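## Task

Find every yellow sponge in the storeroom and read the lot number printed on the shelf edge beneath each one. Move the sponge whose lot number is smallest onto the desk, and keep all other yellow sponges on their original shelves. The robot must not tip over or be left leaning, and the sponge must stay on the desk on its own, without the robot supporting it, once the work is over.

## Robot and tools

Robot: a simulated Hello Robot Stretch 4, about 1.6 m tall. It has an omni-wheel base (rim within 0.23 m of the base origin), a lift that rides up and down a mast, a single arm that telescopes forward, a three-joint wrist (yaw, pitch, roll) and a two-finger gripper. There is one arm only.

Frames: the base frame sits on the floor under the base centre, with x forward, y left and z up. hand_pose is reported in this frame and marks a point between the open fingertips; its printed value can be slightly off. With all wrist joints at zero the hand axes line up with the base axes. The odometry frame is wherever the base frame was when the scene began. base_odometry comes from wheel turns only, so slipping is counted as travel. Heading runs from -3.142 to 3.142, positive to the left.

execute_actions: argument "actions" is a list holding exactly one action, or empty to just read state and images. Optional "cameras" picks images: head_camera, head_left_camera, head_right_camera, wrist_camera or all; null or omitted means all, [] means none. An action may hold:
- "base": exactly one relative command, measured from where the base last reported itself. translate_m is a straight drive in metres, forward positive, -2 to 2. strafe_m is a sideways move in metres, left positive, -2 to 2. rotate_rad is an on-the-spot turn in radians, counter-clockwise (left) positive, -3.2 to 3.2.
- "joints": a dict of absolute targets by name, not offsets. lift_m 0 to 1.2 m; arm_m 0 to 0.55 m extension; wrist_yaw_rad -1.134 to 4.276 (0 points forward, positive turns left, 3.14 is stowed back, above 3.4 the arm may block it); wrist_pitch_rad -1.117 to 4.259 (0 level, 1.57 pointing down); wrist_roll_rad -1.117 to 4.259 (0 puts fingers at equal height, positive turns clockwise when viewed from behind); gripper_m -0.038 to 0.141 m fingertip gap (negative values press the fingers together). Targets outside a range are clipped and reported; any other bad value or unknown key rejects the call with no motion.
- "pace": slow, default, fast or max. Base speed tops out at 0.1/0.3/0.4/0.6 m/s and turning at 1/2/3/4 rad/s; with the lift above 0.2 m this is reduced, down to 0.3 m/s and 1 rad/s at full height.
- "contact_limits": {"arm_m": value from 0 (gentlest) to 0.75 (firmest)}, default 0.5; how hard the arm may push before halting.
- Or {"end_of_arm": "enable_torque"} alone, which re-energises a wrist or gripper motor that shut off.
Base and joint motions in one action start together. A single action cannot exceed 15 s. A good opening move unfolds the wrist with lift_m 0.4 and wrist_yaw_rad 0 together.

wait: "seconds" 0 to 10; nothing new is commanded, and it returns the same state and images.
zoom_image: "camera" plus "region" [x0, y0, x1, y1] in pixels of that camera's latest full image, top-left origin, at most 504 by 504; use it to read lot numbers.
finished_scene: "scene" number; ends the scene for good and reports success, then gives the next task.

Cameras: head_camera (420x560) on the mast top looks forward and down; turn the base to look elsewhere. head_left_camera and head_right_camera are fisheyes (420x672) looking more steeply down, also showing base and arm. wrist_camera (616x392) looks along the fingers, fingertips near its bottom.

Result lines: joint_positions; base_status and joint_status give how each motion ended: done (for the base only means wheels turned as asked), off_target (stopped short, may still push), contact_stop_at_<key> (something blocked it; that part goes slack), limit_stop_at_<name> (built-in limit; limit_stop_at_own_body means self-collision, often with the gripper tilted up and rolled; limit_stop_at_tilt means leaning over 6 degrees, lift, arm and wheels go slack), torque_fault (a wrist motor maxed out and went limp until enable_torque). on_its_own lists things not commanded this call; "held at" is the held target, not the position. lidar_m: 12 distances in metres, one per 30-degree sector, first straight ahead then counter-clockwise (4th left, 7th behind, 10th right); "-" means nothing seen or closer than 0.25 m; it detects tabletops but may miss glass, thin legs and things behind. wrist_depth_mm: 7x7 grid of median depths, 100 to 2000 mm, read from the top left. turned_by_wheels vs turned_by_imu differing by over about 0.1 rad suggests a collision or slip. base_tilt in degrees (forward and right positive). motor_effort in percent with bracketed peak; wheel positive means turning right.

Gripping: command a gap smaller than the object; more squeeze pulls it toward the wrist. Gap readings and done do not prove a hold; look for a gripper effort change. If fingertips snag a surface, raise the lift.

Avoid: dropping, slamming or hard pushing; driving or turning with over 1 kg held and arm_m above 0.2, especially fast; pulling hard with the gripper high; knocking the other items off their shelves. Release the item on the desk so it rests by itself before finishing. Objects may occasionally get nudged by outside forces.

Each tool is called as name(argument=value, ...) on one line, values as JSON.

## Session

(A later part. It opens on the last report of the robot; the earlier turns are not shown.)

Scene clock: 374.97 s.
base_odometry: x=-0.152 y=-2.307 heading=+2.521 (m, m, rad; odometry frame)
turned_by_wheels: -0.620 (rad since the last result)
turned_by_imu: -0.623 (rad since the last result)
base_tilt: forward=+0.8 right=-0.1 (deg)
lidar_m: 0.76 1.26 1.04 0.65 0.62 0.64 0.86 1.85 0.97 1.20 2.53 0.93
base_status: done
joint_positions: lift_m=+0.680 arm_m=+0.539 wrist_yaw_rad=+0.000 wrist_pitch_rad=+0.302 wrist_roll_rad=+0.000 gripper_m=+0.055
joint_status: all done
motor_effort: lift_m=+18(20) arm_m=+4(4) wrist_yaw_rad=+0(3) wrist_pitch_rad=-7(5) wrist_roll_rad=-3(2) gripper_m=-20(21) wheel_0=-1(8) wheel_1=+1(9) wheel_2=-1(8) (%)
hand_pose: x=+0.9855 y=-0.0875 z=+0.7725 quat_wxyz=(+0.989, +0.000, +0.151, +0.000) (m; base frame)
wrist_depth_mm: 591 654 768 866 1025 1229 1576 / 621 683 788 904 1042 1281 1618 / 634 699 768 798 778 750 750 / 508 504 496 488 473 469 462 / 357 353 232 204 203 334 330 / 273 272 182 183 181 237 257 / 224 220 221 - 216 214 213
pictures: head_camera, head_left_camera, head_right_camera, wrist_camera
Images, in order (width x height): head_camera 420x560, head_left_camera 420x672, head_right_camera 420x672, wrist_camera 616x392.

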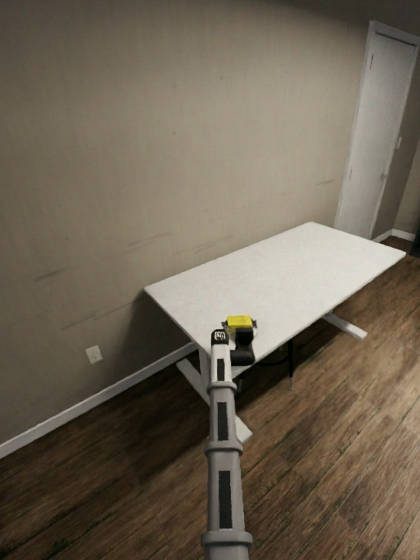

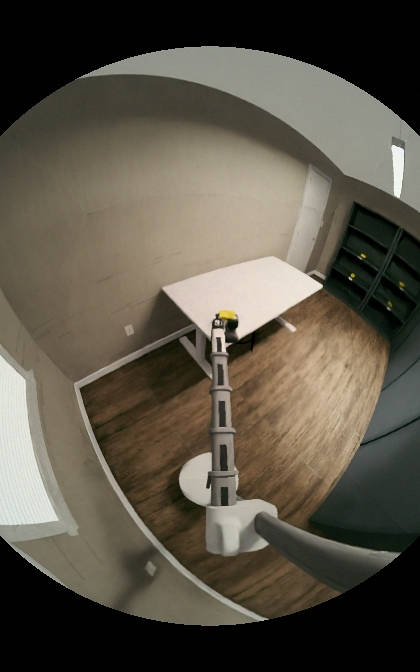

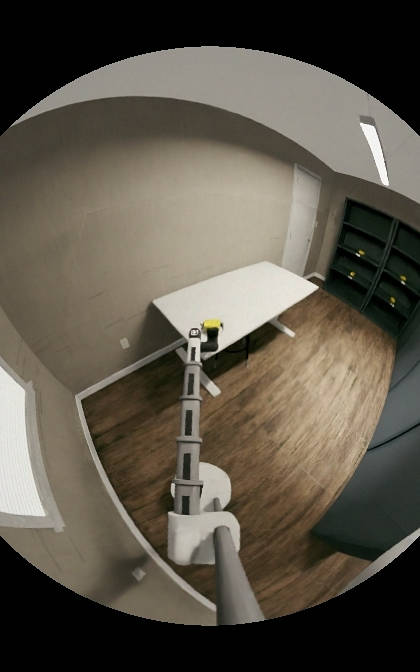

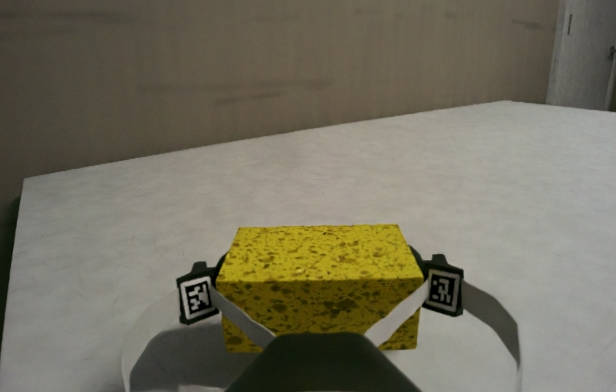

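execute_actions(actions=[{"joints": {"lift_m": 0.659, "gripper_m": 0.13}, "pace": "default"}], cameras=["wrist_camera", "head_camera"])

Scene clock: 383.87 s.
base_odometry: x=-0.152 y=-2.307 heading=+2.521 (m, m, rad; odometry frame)
turned_by_wheels: +0.000 (rad since the last result)
turned_by_imu: -0.001 (rad since the last result)
base_tilt: forward=+0.7 right=-0.2 (deg)
lidar_m: 0.80 1.27 1.02 0.69 0.62 0.64 0.84 1.85 0.98 1.20 2.52 0.92
base_status: not commanded
joint_positions: lift_m=+0.659 arm_m=+0.539 wrist_yaw_rad=+0.000 wrist_pitch_rad=+0.302 wrist_roll_rad=+0.000 gripper_m=+0.130
joint_status: all done
motor_effort: lift_m=+17(14) arm_m=+4(4) wrist_yaw_rad=+0(1) wrist_pitch_rad=-6(8) wrist_roll_rad=-3(2) gripper_m=-1(19) wheel_0=-1(1) wheel_1=+1(1) wheel_2=-1(1) (%)
hand_pose: x=+0.9855 y=-0.0875 z=+0.7515 quat_wxyz=(+0.989, +0.000, +0.151, +0.000) (m; base frame)
wrist_depth_mm: 603 654 750 866 1042 1255 1537 / 609 691 788 891 1078 1281 1661 / 627 683 723 699 676 661 661 / 449 442 433 424 418 410 402 / 314 312 242 213 223 293 289 / 238 228 200 194 199 213 226 / 196 194 202 - 196 188 190
pictures: head_camera, wrist_camera
Images, in order (width x height): head_camera 420x560, wrist_camera 616x392.

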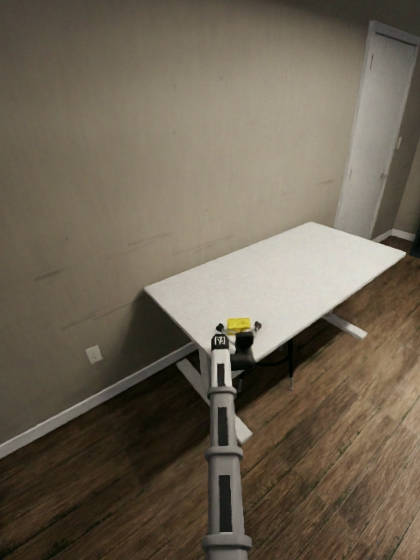

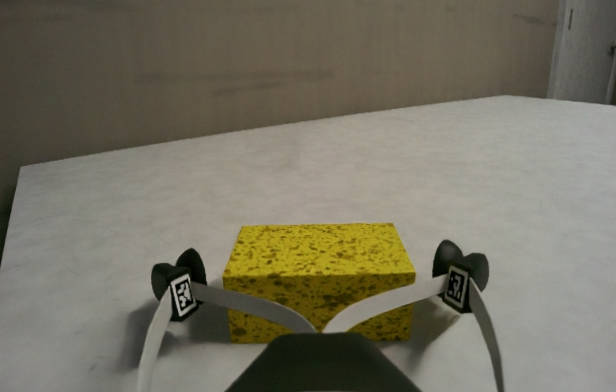

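execute_actions(actions=[{"joints": {"lift_m": 0.68, "arm_m": 0.45}, "pace": "max"}])

Scene clock: 386.23 s.
base_odometry: x=-0.152 y=-2.307 heading=+2.521 (m, m, rad; odometry frame)
turned_by_wheels: +0.000 (rad since the last result)
turned_by_imu: -0.001 (rad since the last result)
base_tilt: forward=+0.8 right=-0.2 (deg)
lidar_m: 0.80 1.25 1.03 0.68 0.61 0.64 0.85 1.86 0.98 1.18 2.54 0.96
base_status: not commanded
joint_positions: lift_m=+0.680 arm_m=+0.451 wrist_yaw_rad=+0.000 wrist_pitch_rad=+0.302 wrist_roll_rad=+0.000 gripper_m=+0.130
joint_status: all done
motor_effort: lift_m=+21(23) arm_m=-5(6) wrist_yaw_rad=+0(2) wrist_pitch_rad=-6(4) wrist_roll_rad=-2(2) gripper_m=+1(2) wheel_0=-1(1) wheel_1=+1(1) wheel_2=-1(1) (%)
hand_pose: x=+0.8973 y=-0.0875 z=+0.7722 quat_wxyz=(+0.989, +0.000, +0.151, +0.000) (m; base frame)
wrist_depth_mm: 647 723 820 946 1098 1366 1618 / 668 750 854 991 1205 1397 1756 / 691 759 831 798 778 768 750 / 699 500 492 480 473 466 462 / 723 351 334 290 306 332 329 / 750 259 249 270 245 242 264 / 798 220 229 - 224 213 1042
pictures: head_camera, head_left_camera, head_right_camera, wrist_camera
Images, in order (width x height): head_camera 420x560, head_left_camera 420x672, head_right_camera 420x672, wrist_camera 616x392.

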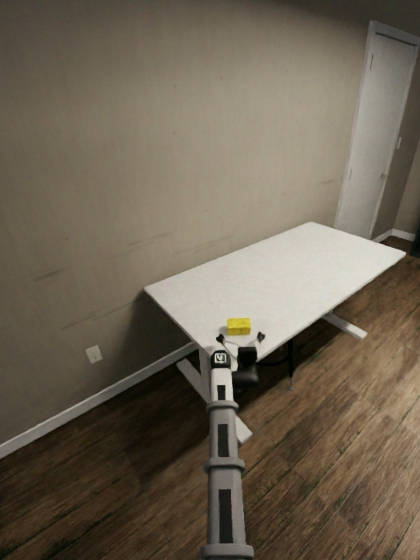

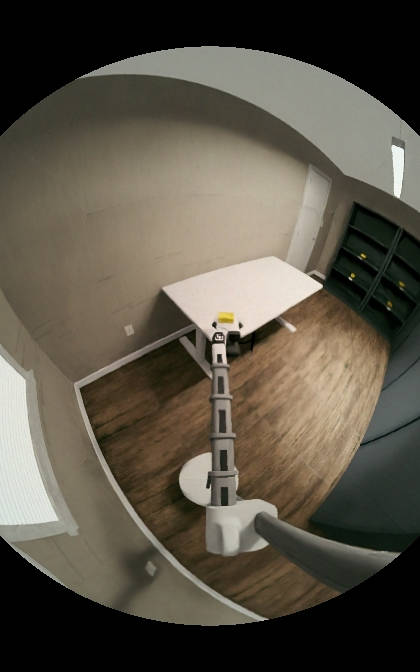

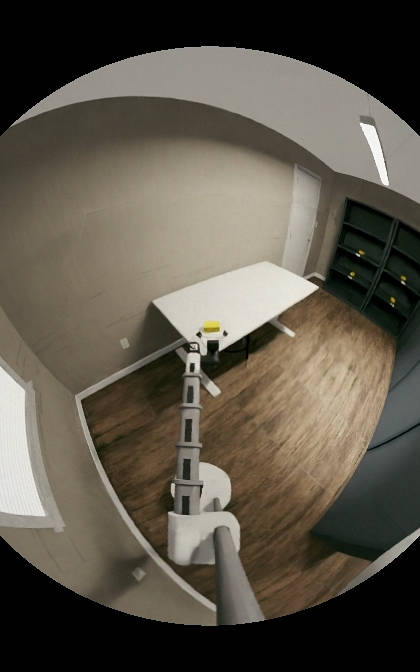

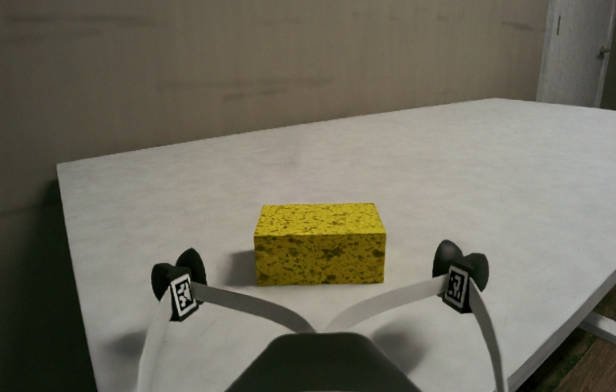

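zoom_image(camera="head_right_camera", region=[330, 230, 420, 320])

Region (330, 230, 420, 320) of head_right_camera's 420x672 image, scaled by 5.600, with more detail than that image has.

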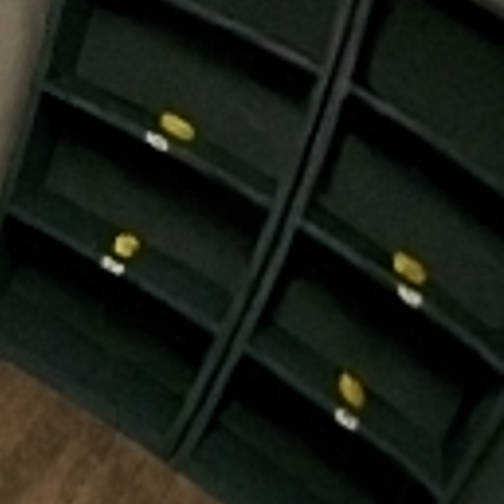

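finished_scene(scene=2)

The scene is finished: the task was done.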